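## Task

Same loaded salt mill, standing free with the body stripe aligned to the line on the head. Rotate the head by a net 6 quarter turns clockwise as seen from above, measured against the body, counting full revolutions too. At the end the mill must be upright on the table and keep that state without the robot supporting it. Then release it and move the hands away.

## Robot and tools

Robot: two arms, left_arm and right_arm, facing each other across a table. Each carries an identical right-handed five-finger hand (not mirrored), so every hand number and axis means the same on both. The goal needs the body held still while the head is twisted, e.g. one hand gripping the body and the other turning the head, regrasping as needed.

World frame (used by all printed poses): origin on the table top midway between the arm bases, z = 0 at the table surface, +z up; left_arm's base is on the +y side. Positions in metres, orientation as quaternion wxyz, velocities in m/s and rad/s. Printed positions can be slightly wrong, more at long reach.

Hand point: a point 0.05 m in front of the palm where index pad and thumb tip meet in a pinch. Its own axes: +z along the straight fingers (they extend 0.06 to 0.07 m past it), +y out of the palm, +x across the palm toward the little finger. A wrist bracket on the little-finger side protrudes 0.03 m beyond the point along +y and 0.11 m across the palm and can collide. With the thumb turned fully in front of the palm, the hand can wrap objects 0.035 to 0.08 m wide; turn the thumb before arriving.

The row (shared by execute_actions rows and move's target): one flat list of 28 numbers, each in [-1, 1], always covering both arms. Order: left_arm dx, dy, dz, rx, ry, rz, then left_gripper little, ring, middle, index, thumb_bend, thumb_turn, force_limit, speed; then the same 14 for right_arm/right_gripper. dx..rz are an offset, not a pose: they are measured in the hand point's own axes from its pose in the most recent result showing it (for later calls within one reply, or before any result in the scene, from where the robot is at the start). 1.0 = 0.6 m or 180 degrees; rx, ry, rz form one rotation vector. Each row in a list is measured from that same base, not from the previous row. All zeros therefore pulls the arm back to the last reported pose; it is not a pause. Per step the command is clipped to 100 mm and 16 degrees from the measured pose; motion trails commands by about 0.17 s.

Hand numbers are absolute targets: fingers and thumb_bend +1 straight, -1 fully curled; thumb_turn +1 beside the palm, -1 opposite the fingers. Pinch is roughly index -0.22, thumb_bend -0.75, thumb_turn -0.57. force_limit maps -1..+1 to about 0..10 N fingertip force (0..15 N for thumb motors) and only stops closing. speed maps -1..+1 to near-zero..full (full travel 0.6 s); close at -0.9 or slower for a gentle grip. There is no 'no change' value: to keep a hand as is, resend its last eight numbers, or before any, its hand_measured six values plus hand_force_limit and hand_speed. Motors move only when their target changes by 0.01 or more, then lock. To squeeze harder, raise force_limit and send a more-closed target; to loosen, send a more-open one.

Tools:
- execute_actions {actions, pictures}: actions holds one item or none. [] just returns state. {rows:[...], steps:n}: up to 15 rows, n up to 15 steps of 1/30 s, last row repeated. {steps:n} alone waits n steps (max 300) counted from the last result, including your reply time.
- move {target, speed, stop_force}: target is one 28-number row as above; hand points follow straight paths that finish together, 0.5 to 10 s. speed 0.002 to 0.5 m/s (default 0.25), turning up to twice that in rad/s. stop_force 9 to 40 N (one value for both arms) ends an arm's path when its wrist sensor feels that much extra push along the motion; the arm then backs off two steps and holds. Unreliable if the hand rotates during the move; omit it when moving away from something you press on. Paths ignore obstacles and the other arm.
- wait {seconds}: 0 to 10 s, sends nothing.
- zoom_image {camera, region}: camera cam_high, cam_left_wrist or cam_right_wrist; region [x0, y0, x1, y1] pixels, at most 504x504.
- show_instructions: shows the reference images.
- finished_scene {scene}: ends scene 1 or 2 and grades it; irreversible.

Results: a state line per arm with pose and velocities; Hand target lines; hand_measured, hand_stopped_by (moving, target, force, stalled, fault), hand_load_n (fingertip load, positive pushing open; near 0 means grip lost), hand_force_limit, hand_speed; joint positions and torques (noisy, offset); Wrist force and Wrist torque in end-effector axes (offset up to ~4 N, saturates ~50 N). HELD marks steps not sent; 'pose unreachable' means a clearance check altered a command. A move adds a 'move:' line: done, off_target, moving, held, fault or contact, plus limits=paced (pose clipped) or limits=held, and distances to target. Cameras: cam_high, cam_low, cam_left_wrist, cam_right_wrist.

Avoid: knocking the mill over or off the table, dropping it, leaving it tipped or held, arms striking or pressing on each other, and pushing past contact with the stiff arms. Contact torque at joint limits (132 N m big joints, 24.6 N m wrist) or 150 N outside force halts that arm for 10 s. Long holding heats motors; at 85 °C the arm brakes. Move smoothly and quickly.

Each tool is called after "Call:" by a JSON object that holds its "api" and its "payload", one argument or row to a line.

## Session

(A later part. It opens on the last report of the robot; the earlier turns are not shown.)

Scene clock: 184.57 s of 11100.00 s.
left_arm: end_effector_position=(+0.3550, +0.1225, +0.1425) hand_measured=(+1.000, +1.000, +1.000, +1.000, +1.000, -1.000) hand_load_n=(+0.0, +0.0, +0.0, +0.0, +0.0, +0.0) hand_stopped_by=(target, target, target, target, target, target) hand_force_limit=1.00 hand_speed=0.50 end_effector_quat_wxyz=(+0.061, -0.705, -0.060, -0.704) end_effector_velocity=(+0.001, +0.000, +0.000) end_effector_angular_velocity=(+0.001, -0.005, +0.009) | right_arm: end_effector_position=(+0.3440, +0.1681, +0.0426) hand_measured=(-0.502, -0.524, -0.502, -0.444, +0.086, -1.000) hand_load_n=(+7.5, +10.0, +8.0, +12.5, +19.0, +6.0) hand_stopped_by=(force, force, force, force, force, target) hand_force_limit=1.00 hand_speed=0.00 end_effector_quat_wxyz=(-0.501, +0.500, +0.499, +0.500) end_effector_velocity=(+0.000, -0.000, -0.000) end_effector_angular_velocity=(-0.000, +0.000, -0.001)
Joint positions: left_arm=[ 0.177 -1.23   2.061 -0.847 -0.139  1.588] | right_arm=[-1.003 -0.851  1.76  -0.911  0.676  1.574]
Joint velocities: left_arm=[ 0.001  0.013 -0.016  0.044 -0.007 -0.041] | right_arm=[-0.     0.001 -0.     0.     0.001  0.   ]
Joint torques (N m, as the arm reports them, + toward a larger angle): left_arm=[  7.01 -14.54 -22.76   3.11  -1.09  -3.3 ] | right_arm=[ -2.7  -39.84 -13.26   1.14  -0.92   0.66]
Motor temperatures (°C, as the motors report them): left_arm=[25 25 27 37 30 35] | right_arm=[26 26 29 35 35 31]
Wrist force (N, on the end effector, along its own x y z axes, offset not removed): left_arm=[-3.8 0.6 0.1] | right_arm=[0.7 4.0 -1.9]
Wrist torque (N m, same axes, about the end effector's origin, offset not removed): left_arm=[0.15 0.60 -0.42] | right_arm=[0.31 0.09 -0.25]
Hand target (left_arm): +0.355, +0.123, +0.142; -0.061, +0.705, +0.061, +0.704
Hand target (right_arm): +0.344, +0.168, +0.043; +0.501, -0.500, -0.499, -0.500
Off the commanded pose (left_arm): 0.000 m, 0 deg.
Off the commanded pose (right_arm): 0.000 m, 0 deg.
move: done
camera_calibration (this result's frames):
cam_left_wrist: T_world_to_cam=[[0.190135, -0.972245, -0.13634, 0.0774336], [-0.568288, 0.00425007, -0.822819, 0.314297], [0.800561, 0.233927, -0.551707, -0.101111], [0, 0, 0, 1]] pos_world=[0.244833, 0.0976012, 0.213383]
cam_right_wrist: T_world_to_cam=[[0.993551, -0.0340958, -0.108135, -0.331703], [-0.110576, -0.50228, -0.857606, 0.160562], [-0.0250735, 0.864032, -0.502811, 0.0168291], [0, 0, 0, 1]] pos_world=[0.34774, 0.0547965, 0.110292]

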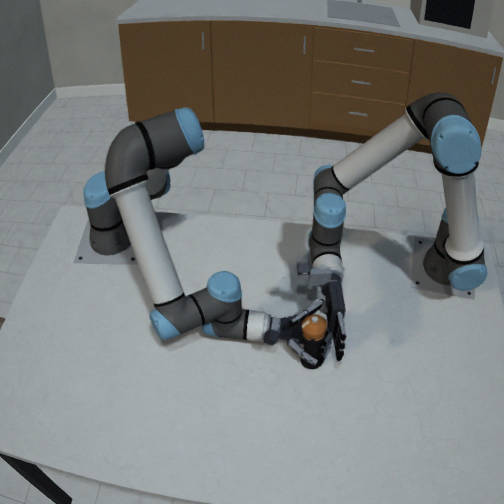

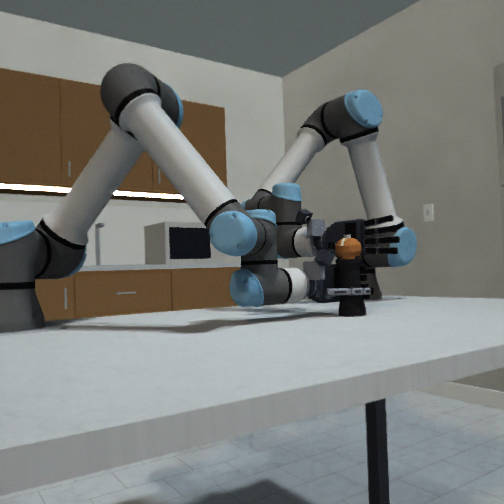

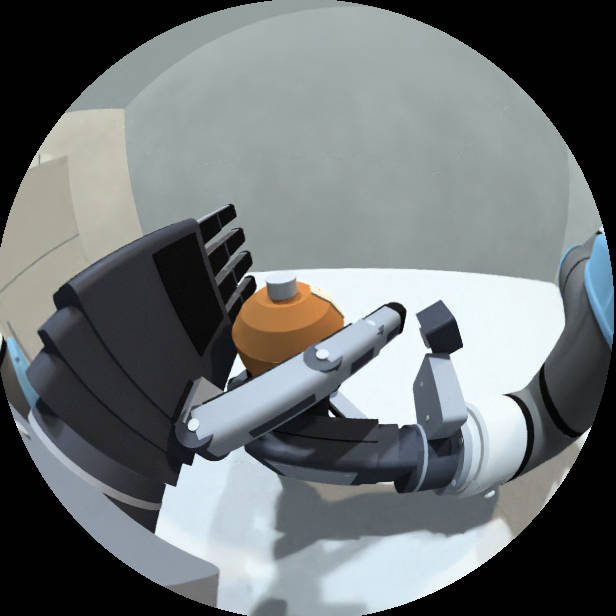

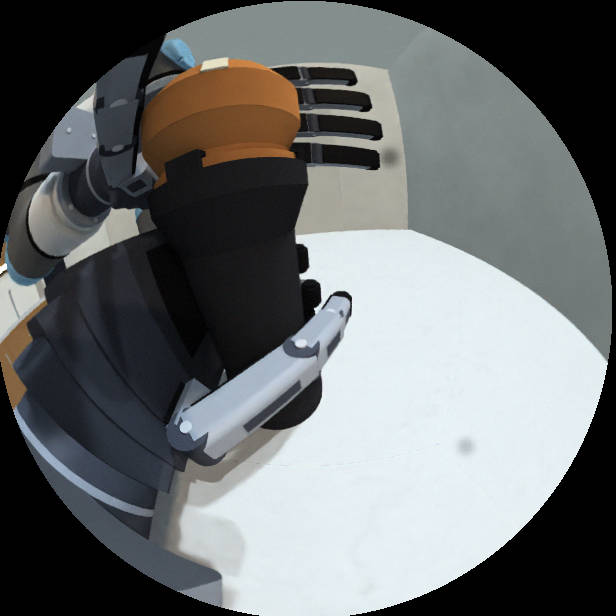

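Call:
{"api": "move", "payload": {
  "target": [0,0,0,0,0,0,1,1,-1,-1,-1,-1,1,1,0,0,0,0,0,0,-1,-1,-1,-1,-1,-1,1,0]
}}

Call:
{"api": "move", "payload": {
  "target": [0,0.028,-0.022,-0.2188,0,0,1,1,-0.9,-0.9,-0.9,-1,1,1,0,0,0,0,0,0,-1,-1,-1,-1,-1,-1,1,0],
  "speed": 0.1
}}

Call:
{"api": "move", "payload": {
  "target": [0,0.028,-0.022,-0.2188,0,0,1,1,-1,-1,-1,-1,1,1,0,0,0,0,0,0,-1,-1,-1,-1,-1,-1,1,0],
  "speed": 0.1
}}

Call:
{"api": "move", "payload": {
  "target": [0,0,-0.0012,0,0,0,1,1,1,1,1,-1,1,0.5,0,0,0,0,0,0,-1,-1,-1,-1,-1,-1,1,0]
}}

Call:
{"api": "move", "payload": {
  "target": [0,-0.0355,0,0.2188,0,0,1,1,1,1,1,-1,1,0.5,0,0,0,0,0,0,-1,-1,-1,-1,-1,-1,1,0]
}}

Call:
{"api": "move", "payload": {
  "target": [0,-0.0355,0,0.2188,0,0,1,1,1,1,1,-1,1,0.5,0,0,0,0,0,0,-1,-1,-1,-1,-1,-1,1,0]
}}

Call:
{"api": "move", "payload": {
  "target": [0,0,0,0,0,0,1,1,-1,-1,-1,-1,1,1,0,0,0,0,0,0,-1,-1,-1,-1,-1,-1,1,0]
}}

Call:
{"api": "move", "payload": {
  "target": [0,0.028,-0.022,-0.2188,0,0,1,1,-0.9,-0.9,-0.9,-1,1,1,0,0,0,0,0,0,-1,-1,-1,-1,-1,-1,1,0],
  "speed": 0.1
}}

Call:
{"api": "move", "payload": {
  "target": [0,0.028,-0.022,-0.2188,0,0,1,1,-1,-1,-1,-1,1,1,0,0,0,0,0,0,-1,-1,-1,-1,-1,-1,1,0],
  "speed": 0.1
}}

Call:
{"api": "move", "payload": {
  "target": [0,0,-0.0012,0,0,0,1,1,1,1,1,-1,1,0.5,0,0,0,0,0,0,-1,-1,-1,-1,-1,-1,1,0]
}}

Call:
{"api": "move", "payload": {
  "target": [0,-0.0355,0,0.2188,0,0,1,1,1,1,1,-1,1,0.5,0,0,0,0,0,0,-1,-1,-1,-1,-1,-1,1,0]
}}

Call:
{"api": "move", "payload": {
  "target": [0,-0.0355,0,0.2188,0,0,1,1,1,1,1,-1,1,0.5,0,0,0,0,0,0,-1,-1,-1,-1,-1,-1,1,0]
}}

Call:
{"api": "zoom_image", "payload": {
  "camera": "cam_high",
  "region": [250,270,380,380]
}}

Scene clock: 207.13 s of 11100.00 s.
left_arm: end_effector_position=(+0.3550, +0.1226, +0.1425) hand_measured=(+1.000, +1.000, -0.268, -0.228, +0.514, -1.000) hand_load_n=(+0.0, +0.0, +14.0, +11.5, +22.0, -2.5) hand_stopped_by=(target, target, force, force, force, target) hand_force_limit=1.00 hand_speed=1.00 end_effector_quat_wxyz=(+0.061, -0.705, -0.060, -0.704) end_effector_velocity=(+0.000, +0.001, +0.000) end_effector_angular_velocity=(+0.000, +0.000, +0.000) | right_arm: end_effector_position=(+0.3440, +0.1681, +0.0426) hand_measured=(-0.500, -0.524, -0.502, -0.444, +0.086, -1.000) hand_load_n=(+17.0, +17.0, +10.5, +10.5, +18.5, +1.5) hand_stopped_by=(force, force, force, force, force, target) hand_force_limit=1.00 hand_speed=0.00 end_effector_quat_wxyz=(-0.501, +0.500, +0.499, +0.500) end_effector_velocity=(-0.000, +0.000, +0.000) end_effector_angular_velocity=(+0.000, -0.002, -0.000)
Joint positions: left_arm=[ 0.177 -1.23   2.061 -0.847 -0.139  1.588] | right_arm=[-1.003 -0.851  1.76  -0.911  0.676  1.574]
Joint velocities: left_arm=[ 0.    -0.002  0.002 -0.003 -0.     0.003] | right_arm=[ 0.001 -0.    -0.     0.     0.001 -0.002]
Joint torques (N m, as the arm reports them, + toward a larger angle): left_arm=[  6.3  -29.6   10.8    1.03  -4.62   3.84] | right_arm=[ -2.34 -52.56 -13.11  -4.89  -1.72  -3.34]
Motor temperatures (°C, as the motors report them): left_arm=[25 25 27 37 30 35] | right_arm=[26 26 29 35 35 31]
Wrist force (N, on the end effector, along its own x y z axes, offset not removed): left_arm=[10.8 24.9 -8.9] | right_arm=[-21.5 10.6 24.4]
Wrist torque (N m, same axes, about the end effector's origin, offset not removed): left_arm=[0.70 0.29 0.10] | right_arm=[0.51 -1.71 0.65]
Hand target (left_arm): +0.355, +0.123, +0.142; -0.061, +0.705, +0.060, +0.704
Hand target (right_arm): +0.344, +0.168, +0.043; +0.501, -0.500, -0.499, -0.500
Off the commanded pose (left_arm): 0.000 m, 0 deg.
Off the commanded pose (right_arm): 0.000 m, 0 deg.
After step 90, 18.87 s passed at rest.
move: done
camera_calibration (this result's frames):
cam_left_wrist: T_world_to_cam=[[0.190221, -0.972225, -0.13636, 0.0774172], [-0.568257, 0.00422516, -0.82284, 0.314288], [0.800562, 0.234009, -0.55167, -0.101148], [0, 0, 0, 1]] pos_world=[0.244845, 0.0976086, 0.213365]
cam_right_wrist: T_world_to_cam=[[0.993541, -0.0341332, -0.108216, -0.331694], [-0.110664, -0.502321, -0.857571, 0.160553], [-0.0250877, 0.864007, -0.502854, 0.0168234], [0, 0, 0, 1]] pos_world=[0.347741, 0.0547916, 0.11025]

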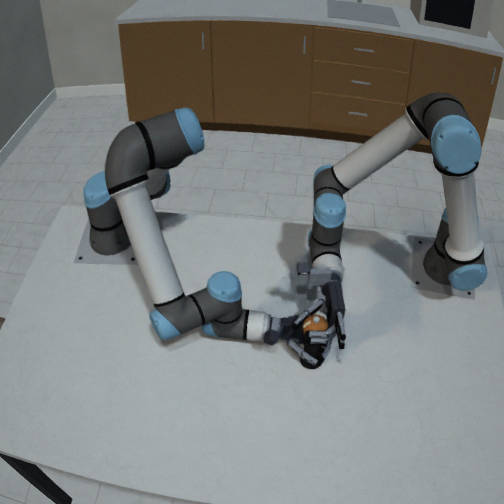

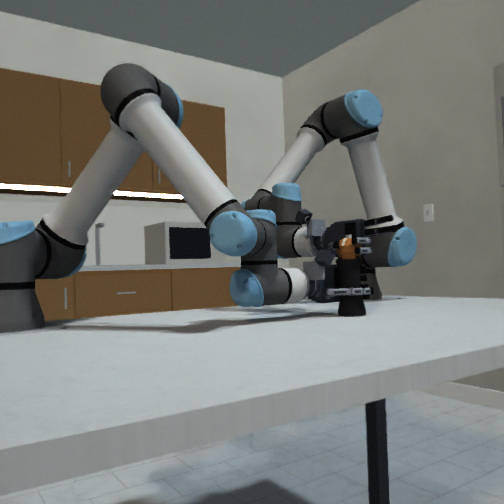

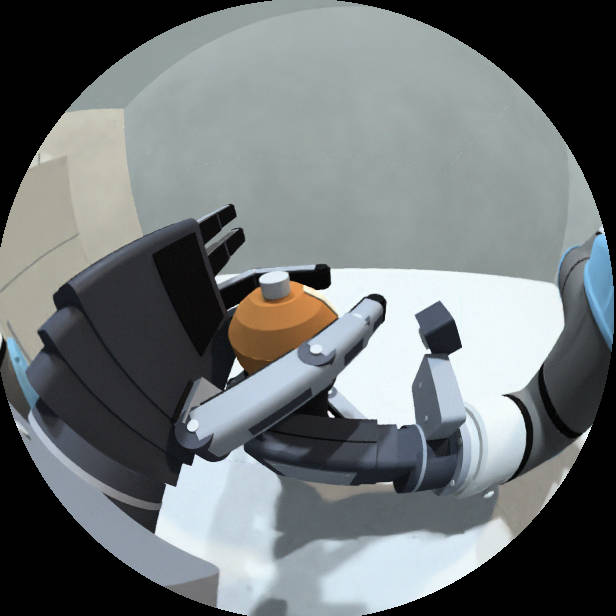

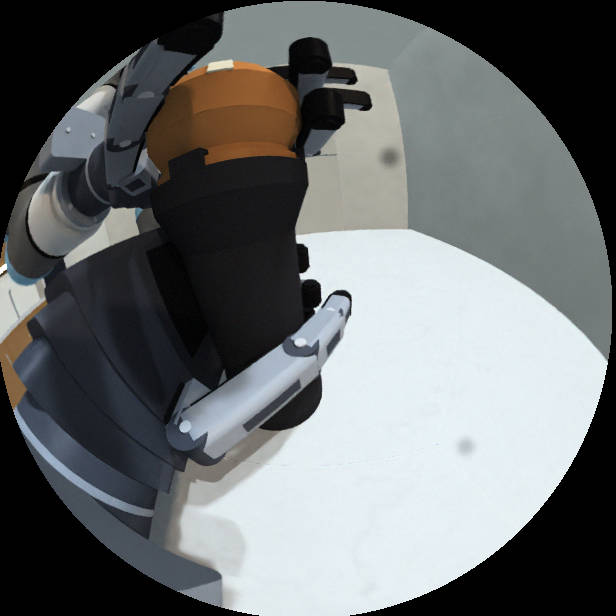

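Scene clock: 210.93 s of 11100.00 s.
left_arm: end_effector_position=(+0.3445, +0.1039, +0.1425) hand_measured=(+1.000, +1.000, -0.270, -0.230, +0.514, -1.000) hand_load_n=(+0.0, +0.0, +2.5, +0.0, +16.5, -0.5) hand_stopped_by=(target, target, force, force, force, target) hand_force_limit=1.00 hand_speed=1.00 end_effector_quat_wxyz=(+0.180, +0.685, -0.180, +0.683) end_effector_velocity=(+0.001, -0.000, +0.001) end_effector_angular_velocity=(-0.003, +0.000, -0.008) | right_arm: end_effector_position=(+0.3441, +0.1681, +0.0426) hand_measured=(-0.500, -0.524, -0.502, -0.444, +0.086, -1.000) hand_load_n=(+18.0, +18.5, +12.0, +11.5, +18.0, +2.0) hand_stopped_by=(force, force, force, force, force, target) hand_force_limit=1.00 hand_speed=0.00 end_effector_quat_wxyz=(-0.501, +0.500, +0.499, +0.500) end_effector_velocity=(-0.000, +0.000, +0.000) end_effector_angular_velocity=(+0.001, -0.001, +0.001)
Joint positions: left_arm=[ 0.394 -1.418  2.325 -0.902  0.766  1.566] | right_arm=[-1.003 -0.851  1.76  -0.911  0.676  1.574]
Joint velocities: left_arm=[ 0.008 -0.002 -0.    -0.     0.015 -0.001] | right_arm=[-0.     0.     0.    -0.002 -0.002 -0.001]
Joint torques (N m, as the arm reports them, + toward a larger angle): left_arm=[ 32.56 -25.59   6.1   -0.79  -6.89   3.8 ] | right_arm=[  8.84 -52.9  -12.42  -1.93  -5.51  -2.16]
Motor temperatures (°C, as the motors report them): left_arm=[25 25 27 37 30 35] | right_arm=[26 26 29 35 35 31]
Wrist force (N, on the end effector, along its own x y z axes, offset not removed): left_arm=[1.5 39.9 -15.6] | right_arm=[-13.5 38.1 23.0]
Wrist torque (N m, same axes, about the end effector's origin, offset not removed): left_arm=[2.01 0.46 0.09] | right_arm=[0.70 -1.92 3.64]
Hand target (left_arm): +0.345, +0.104, +0.142; +0.181, +0.685, -0.180, +0.682
Hand target (right_arm): +0.344, +0.168, +0.043; +0.501, -0.500, -0.499, -0.500
Off the commanded pose (left_arm): 0.000 m, 0 deg.
Off the commanded pose (right_arm): 0.000 m, 0 deg.
move: done
camera_calibration (this result's frames):
cam_left_wrist: T_world_to_cam=[[-0.469434, -0.872666, -0.134483, 0.277898], [-0.438219, 0.362489, -0.822536, 0.226381], [0.766548, -0.327194, -0.552583, -0.0182817], [0, 0, 0, 1]] pos_world=[0.243673, 0.15447, 0.213477]
cam_right_wrist: T_world_to_cam=[[0.993536, -0.0342621, -0.108227, -0.331726], [-0.110738, -0.502306, -0.85757, 0.160569], [-0.0249807, 0.864011, -0.502853, 0.0168083], [0, 0, 0, 1]] pos_world=[0.347782, 0.0547664, 0.11025]

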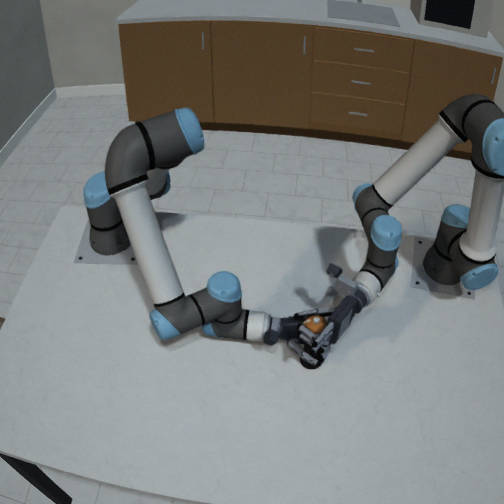

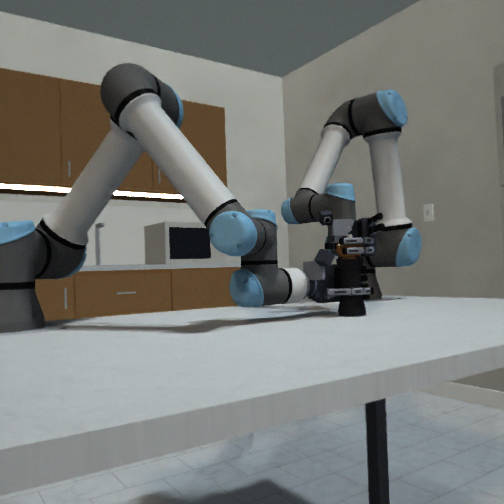

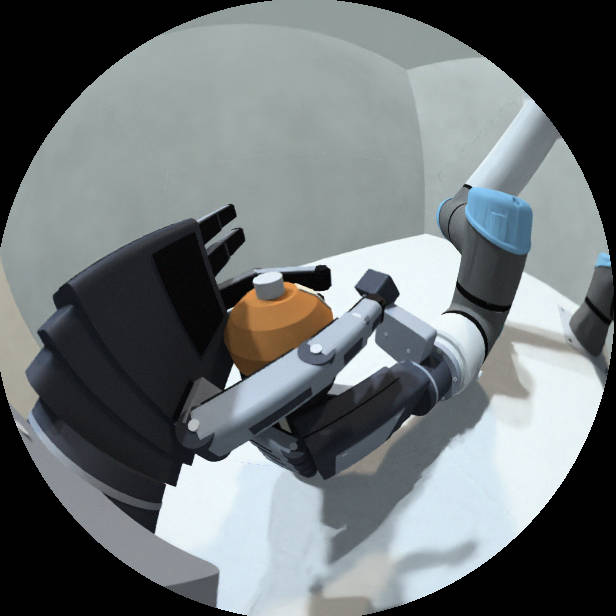

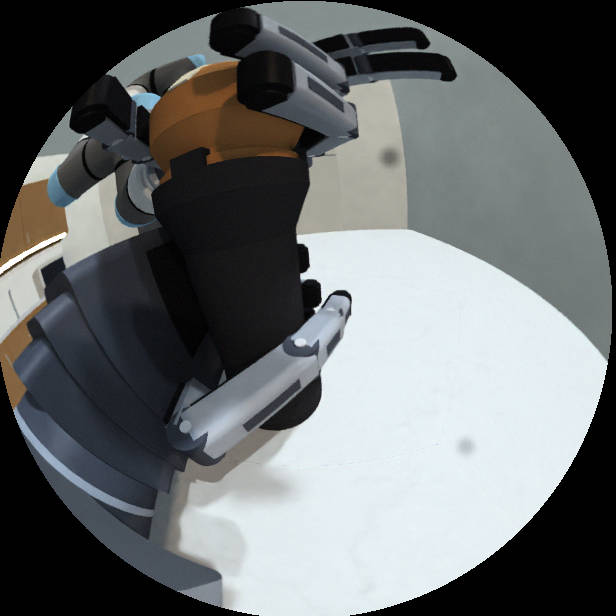

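Scene clock: 214.73 s of 11100.00 s.
left_arm: end_effector_position=(+0.3246, +0.0959, +0.1425) hand_measured=(+1.000, +1.000, -0.312, -0.278, +0.514, -1.000) hand_load_n=(+0.0, +0.0, +9.0, +8.5, +22.5, -9.0) hand_stopped_by=(target, target, force, force, force, target) hand_force_limit=1.00 hand_speed=1.00 end_effector_quat_wxyz=(+0.400, +0.585, -0.399, +0.582) end_effector_velocity=(-0.000, -0.001, -0.001) end_effector_angular_velocity=(+0.002, +0.002, -0.010) | right_arm: end_effector_position=(+0.3441, +0.1681, +0.0426) hand_measured=(-0.496, -0.524, -0.502, -0.444, +0.086, -1.000) hand_load_n=(+12.0, +13.5, +8.5, +11.0, +21.0, +6.5) hand_stopped_by=(force, force, force, force, force, target) hand_force_limit=1.00 hand_speed=0.00 end_effector_quat_wxyz=(-0.501, +0.500, +0.499, +0.500) end_effector_velocity=(+0.001, +0.000, +0.001) end_effector_angular_velocity=(+0.001, -0.001, -0.000)
Joint positions: left_arm=[ 0.85  -1.303  2.17  -0.864  1.908  1.568] | right_arm=[-1.003 -0.851  1.76  -0.911  0.676  1.574]
Joint velocities: left_arm=[ 0.004  0.007 -0.006  0.002  0.014  0.   ] | right_arm=[-0.    -0.    -0.001 -0.001  0.     0.001]
Joint torques (N m, as the arm reports them, + toward a larger angle): left_arm=[ 23.07  -1.25 -29.4    1.87  -7.09   4.79] | right_arm=[ 22.54 -52.88 -12.7   -2.02  -7.51  -2.96]
Motor temperatures (°C, as the motors report them): left_arm=[25 25 27 37 30 35] | right_arm=[26 26 29 35 35 31]
Wrist force (N, on the end effector, along its own x y z axes, offset not removed): left_arm=[20.7 41.6 -13.4] | right_arm=[2.8 39.0 -17.6]
Wrist torque (N m, same axes, about the end effector's origin, offset not removed): left_arm=[2.12 -0.28 0.24] | right_arm=[1.14 -0.56 4.41]
Hand target (left_arm): +0.325, +0.096, +0.142; +0.400, +0.585, -0.399, +0.582
Hand target (right_arm): +0.344, +0.168, +0.043; +0.501, -0.500, -0.499, -0.500
Off the commanded pose (left_arm): 0.000 m, 0 deg.
Off the commanded pose (right_arm): 0.000 m, 0 deg.
move: done
camera_calibration (this result's frames):
cam_left_wrist: T_world_to_cam=[[-0.916467, -0.377562, -0.132423, 0.358891], [-0.110577, 0.557081, -0.823064, 0.0956054], [0.384528, -0.739667, -0.552296, 0.15794], [0, 0, 0, 1]] pos_world=[0.278751, 0.199067, 0.213444]
cam_right_wrist: T_world_to_cam=[[0.993533, -0.0343388, -0.108229, -0.331752], [-0.110779, -0.502297, -0.85757, 0.160576], [-0.0249152, 0.864013, -0.502853, 0.0168038], [0, 0, 0, 1]] pos_world=[0.347814, 0.054746, 0.11025]

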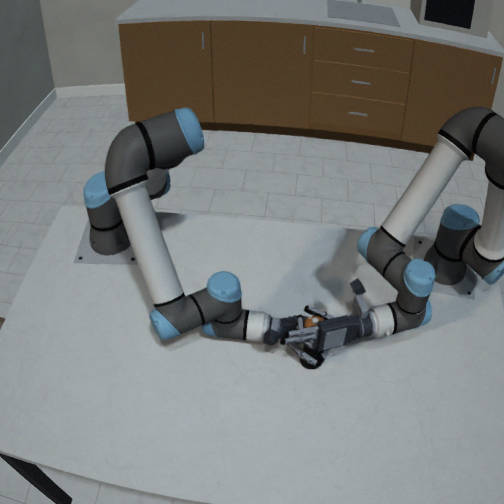

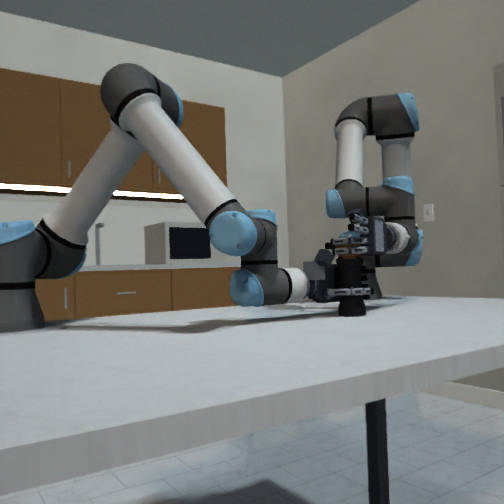

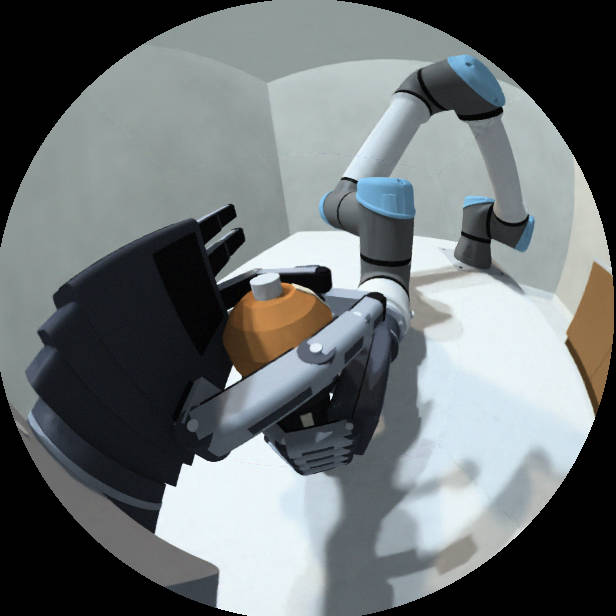

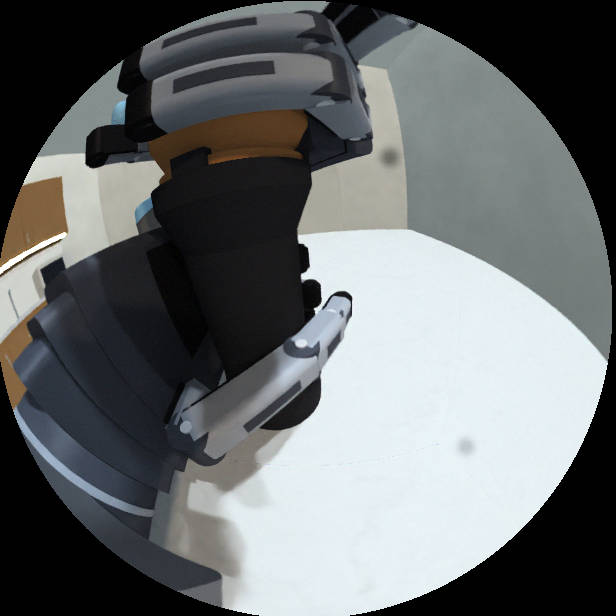

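Scene clock: 215.57 s of 11100.00 s.
left_arm: end_effector_position=(+0.3243, +0.0966, +0.1425) hand_measured=(+1.000, +1.000, +1.000, +1.000, +1.000, -1.000) hand_load_n=(+0.0, +0.0, +0.0, +0.0, +0.0, +0.5) hand_stopped_by=(target, target, target, target, target, target) hand_force_limit=1.00 hand_speed=0.50 end_effector_quat_wxyz=(+0.400, +0.585, -0.399, +0.582) end_effector_velocity=(-0.000, +0.000, +0.000) end_effector_angular_velocity=(-0.000, -0.001, -0.001) | right_arm: end_effector_position=(+0.3440, +0.1681, +0.0426) hand_measured=(-0.498, -0.524, -0.502, -0.444, +0.086, -1.000) hand_load_n=(+7.0, +10.0, +8.0, +12.0, +19.0, +6.0) hand_stopped_by=(force, force, force, force, force, target) hand_force_limit=1.00 hand_speed=0.00 end_effector_quat_wxyz=(-0.501, +0.500, +0.499, +0.500) end_effector_velocity=(+0.000, -0.000, -0.000) end_effector_angular_velocity=(-0.000, +0.001, -0.001)
Joint positions: left_arm=[ 0.851 -1.304  2.172 -0.864  1.909  1.568] | right_arm=[-1.003 -0.851  1.76  -0.911  0.676  1.574]
Joint velocities: left_arm=[-0.    -0.001  0.001 -0.     0.     0.001] | right_arm=[-0.001 -0.     0.001  0.    -0.    -0.   ]
Joint torques (N m, as the arm reports them, + toward a larger angle): left_arm=[  7.47 -35.35  -5.26  -4.53   1.32  -2.61] | right_arm=[ -4.48 -37.8  -12.36   1.28   1.78   1.99]
Motor temperatures (°C, as the motors report them): left_arm=[25 25 27 37 30 35] | right_arm=[26 26 29 35 35 31]
Wrist force (N, on the end effector, along its own x y z axes, offset not removed): left_arm=[-2.9 3.4 0.5] | right_arm=[3.6 5.6 -3.0]
Wrist torque (N m, same axes, about the end effector's origin, offset not removed): left_arm=[0.73 0.24 -0.22] | right_arm=[0.47 -0.19 0.08]
Hand target (left_arm): +0.324, +0.097, +0.142; +0.400, +0.585, -0.399, +0.582
Hand target (right_arm): +0.344, +0.168, +0.043; +0.501, -0.500, -0.499, -0.500
Off the commanded pose (left_arm): 0.000 m, 0 deg.
Off the commanded pose (right_arm): 0.000 m, 0 deg.
move: done
camera_calibration (this result's frames):
cam_left_wrist: T_world_to_cam=[[-0.91644, -0.377589, -0.132533, 0.358936], [-0.110524, 0.557135, -0.823034, 0.0951487], [0.384608, -0.739613, -0.552313, 0.158493], [0, 0, 0, 1]] pos_world=[0.278502, 0.199743, 0.213419]
cam_right_wrist: T_world_to_cam=[[0.993547, -0.0341339, -0.108164, -0.331685], [-0.110619, -0.502303, -0.857587, 0.160564], [-0.0250581, 0.864018, -0.502838, 0.0168125], [0, 0, 0, 1]] pos_world=[0.347727, 0.054804, 0.110276]

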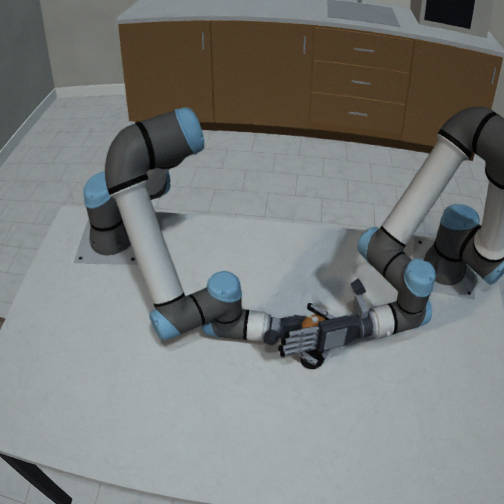

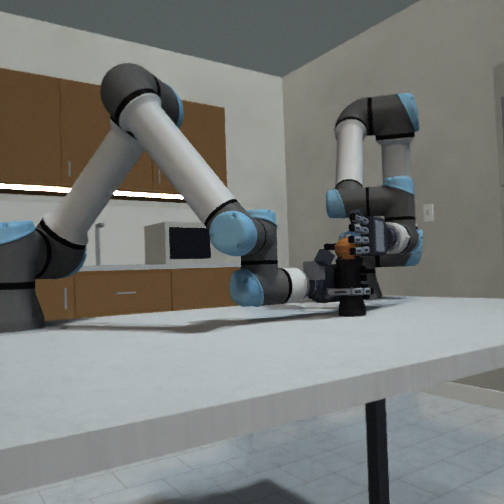

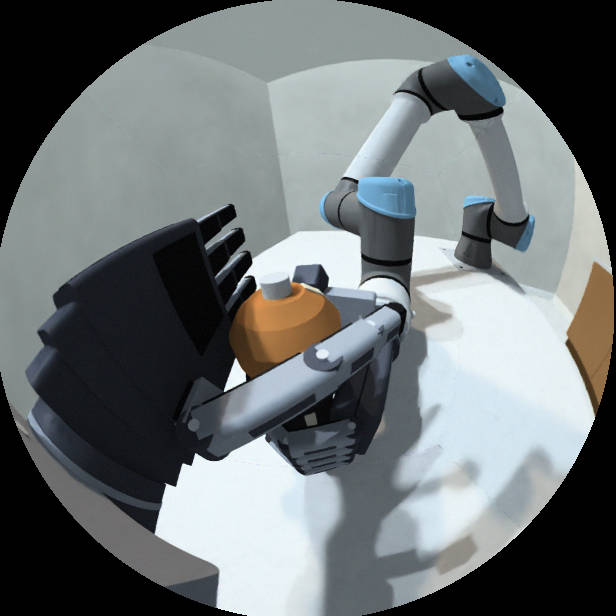

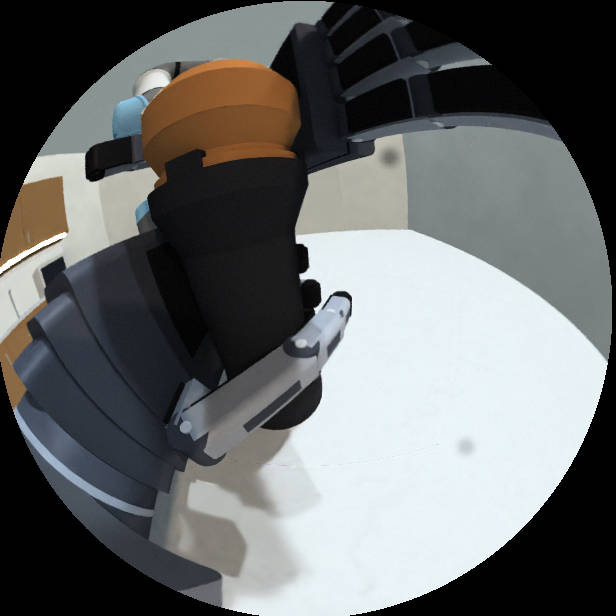

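Scene clock: 217.47 s of 11100.00 s.
left_arm: end_effector_position=(+0.3444, +0.1042, +0.1425) hand_measured=(+1.000, +1.000, +1.000, +1.000, +1.000, -1.000) hand_load_n=(+0.0, +0.0, +0.0, +0.0, +0.0, +0.0) hand_stopped_by=(target, target, target, target, target, target) hand_force_limit=1.00 hand_speed=0.50 end_effector_quat_wxyz=(+0.180, +0.685, -0.180, +0.683) end_effector_velocity=(+0.000, +0.000, -0.001) end_effector_angular_velocity=(+0.004, +0.000, +0.008) | right_arm: end_effector_position=(+0.3440, +0.1681, +0.0426) hand_measured=(-0.498, -0.524, -0.502, -0.444, +0.086, -1.000) hand_load_n=(+7.5, +10.5, +8.0, +12.0, +19.0, +6.0) hand_stopped_by=(force, force, force, force, force, target) hand_force_limit=1.00 hand_speed=0.00 end_effector_quat_wxyz=(-0.501, +0.500, +0.499, +0.500) end_effector_velocity=(-0.000, -0.000, +0.000) end_effector_angular_velocity=(+0.000, -0.001, +0.001)
Joint positions: left_arm=[ 0.394 -1.419  2.326 -0.903  0.765  1.566] | right_arm=[-1.003 -0.851  1.76  -0.911  0.676  1.574]
Joint velocities: left_arm=[-0.004  0.003 -0.001  0.001 -0.012  0.001] | right_arm=[ 0.    -0.001  0.001 -0.001 -0.    -0.   ]
Joint torques (N m, as the arm reports them, + toward a larger angle): left_arm=[-10.16  -7.7  -25.59   1.5   -1.03   2.58] | right_arm=[ -3.01 -37.48 -12.     1.14  -1.2   -1.31]
Motor temperatures (°C, as the motors report them): left_arm=[25 25 27 37 30 35] | right_arm=[26 26 29 35 35 31]
Wrist force (N, on the end effector, along its own x y z axes, offset not removed): left_arm=[-1.3 0.5 3.0] | right_arm=[1.6 5.0 -0.5]
Wrist torque (N m, same axes, about the end effector's origin, offset not removed): left_arm=[0.03 0.08 -0.17] | right_arm=[0.38 -0.04 -0.08]
Hand target (left_arm): +0.344, +0.104, +0.142; +0.180, +0.685, -0.180, +0.683
Hand target (right_arm): +0.344, +0.168, +0.043; +0.501, -0.500, -0.499, -0.500
Off the commanded pose (left_arm): 0.000 m, 0 deg.
Off the commanded pose (right_arm): 0.000 m, 0 deg.
move: done
camera_calibration (this result's frames):
cam_left_wrist: T_world_to_cam=[[-0.469203, -0.87279, -0.134484, 0.27804], [-0.438244, 0.362343, -0.822587, 0.226239], [0.766675, -0.327023, -0.552508, -0.0181425], [0, 0, 0, 1]] pos_world=[0.243515, 0.154762, 0.213469]
cam_right_wrist: T_world_to_cam=[[0.993546, -0.0341584, -0.108163, -0.331687], [-0.110631, -0.5023, -0.857587, 0.160568], [-0.0250368, 0.864018, -0.502838, 0.0168065], [0, 0, 0, 1]] pos_world=[0.347731, 0.0548024, 0.110276]

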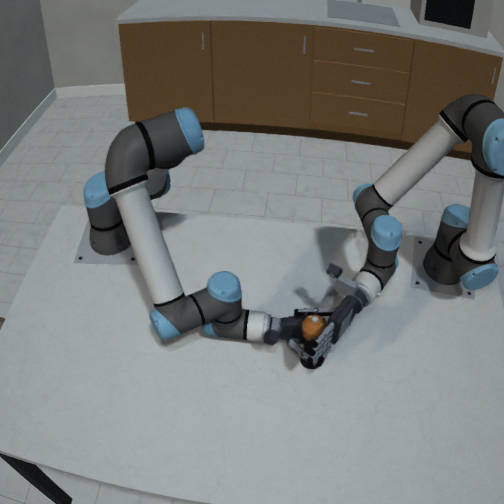

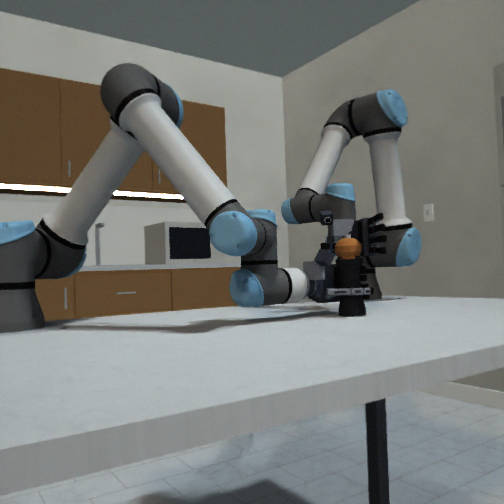

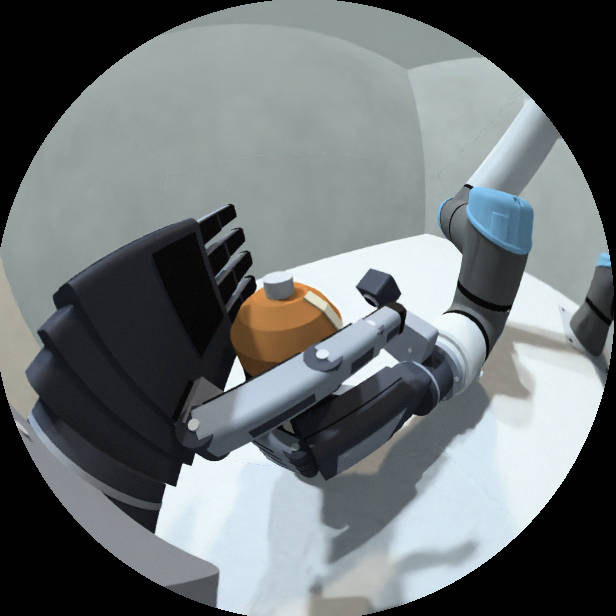

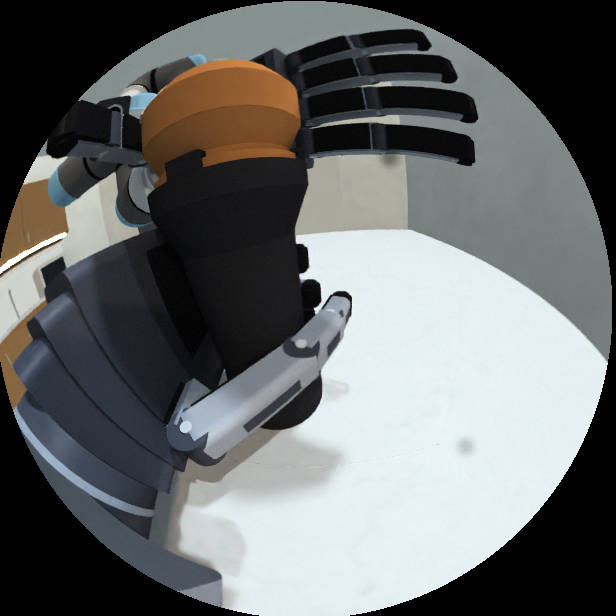

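Scene clock: 219.33 s of 11100.00 s.
left_arm: end_effector_position=(+0.3551, +0.1226, +0.1424) hand_measured=(+1.000, +1.000, +1.000, +1.000, +1.000, -1.000) hand_load_n=(+0.0, +0.0, +0.0, +0.0, +0.0, +0.0) hand_stopped_by=(target, target, target, target, target, target) hand_force_limit=1.00 hand_speed=0.50 end_effector_quat_wxyz=(+0.061, -0.706, -0.061, -0.704) end_effector_velocity=(+0.001, +0.001, -0.000) end_effector_angular_velocity=(+0.000, -0.004, +0.008) | right_arm: end_effector_position=(+0.3440, +0.1681, +0.0426) hand_measured=(-0.498, -0.524, -0.502, -0.444, +0.086, -1.000) hand_load_n=(+7.5, +10.5, +8.0, +12.0, +19.0, +6.0) hand_stopped_by=(force, force, force, force, force, target) hand_force_limit=1.00 hand_speed=0.00 end_effector_quat_wxyz=(-0.501, +0.500, +0.499, +0.500) end_effector_velocity=(+0.000, +0.000, +0.001) end_effector_angular_velocity=(+0.001, -0.001, -0.001)
Joint positions: left_arm=[ 0.177 -1.231  2.061 -0.851 -0.139  1.591] | right_arm=[-1.003 -0.851  1.76  -0.911  0.676  1.574]
Joint velocities: left_arm=[ 0.001  0.01  -0.012  0.03  -0.007 -0.028] | right_arm=[-0.    -0.001 -0.     0.     0.001 -0.   ]
Joint torques (N m, as the arm reports them, + toward a larger angle): left_arm=[  8.48 -14.34 -25.33   2.62  -1.22  -3.05] | right_arm=[ -2.77 -37.89 -12.35   1.14  -1.21  -1.27]
Motor temperatures (°C, as the motors report them): left_arm=[25 25 27 37 30 35] | right_arm=[26 26 29 35 35 31]
Wrist force (N, on the end effector, along its own x y z axes, offset not removed): left_arm=[-1.7 0.1 1.4] | right_arm=[1.7 3.5 -1.2]
Wrist torque (N m, same axes, about the end effector's origin, offset not removed): left_arm=[0.27 0.15 -0.26] | right_arm=[0.27 -0.01 -0.22]
Hand target (left_arm): +0.355, +0.123, +0.142; -0.061, +0.705, +0.061, +0.704
Hand target (right_arm): +0.344, +0.168, +0.043; +0.501, -0.500, -0.499, -0.500
Off the commanded pose (left_arm): 0.000 m, 0 deg.
Off the commanded pose (right_arm): 0.000 m, 0 deg.
move: done
camera_calibration (this result's frames):
cam_left_wrist: T_world_to_cam=[[0.190298, -0.9722, -0.13643, 0.0773767], [-0.568652, 0.004124, -0.822568, 0.314429], [0.800264, 0.234114, -0.552059, -0.101079], [0, 0, 0, 1]] pos_world=[0.244966, 0.0975931, 0.213394]
cam_right_wrist: T_world_to_cam=[[0.993546, -0.0341584, -0.108163, -0.331687], [-0.110631, -0.502301, -0.857587, 0.160568], [-0.0250368, 0.864018, -0.502838, 0.0168065], [0, 0, 0, 1]] pos_world=[0.347731, 0.0548024, 0.110276]

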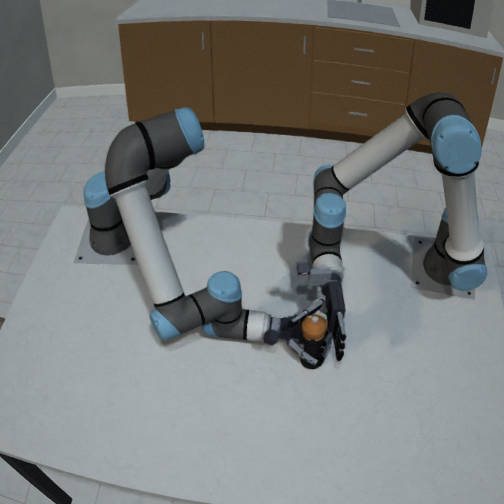

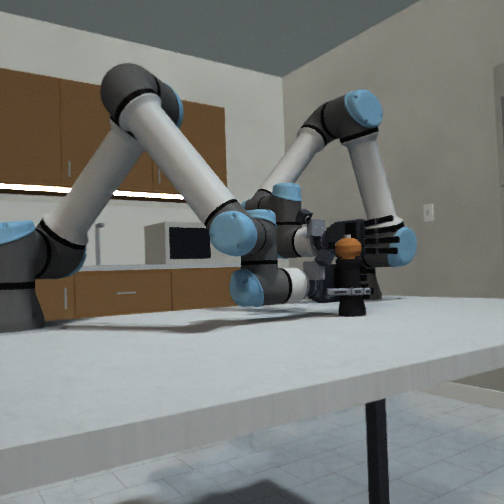

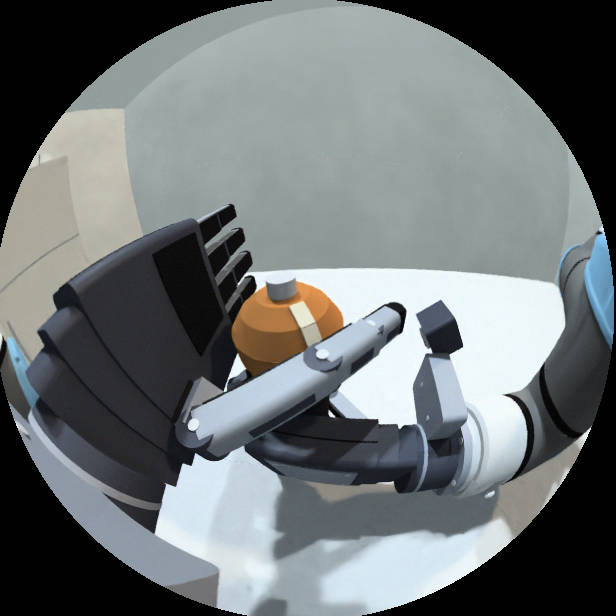

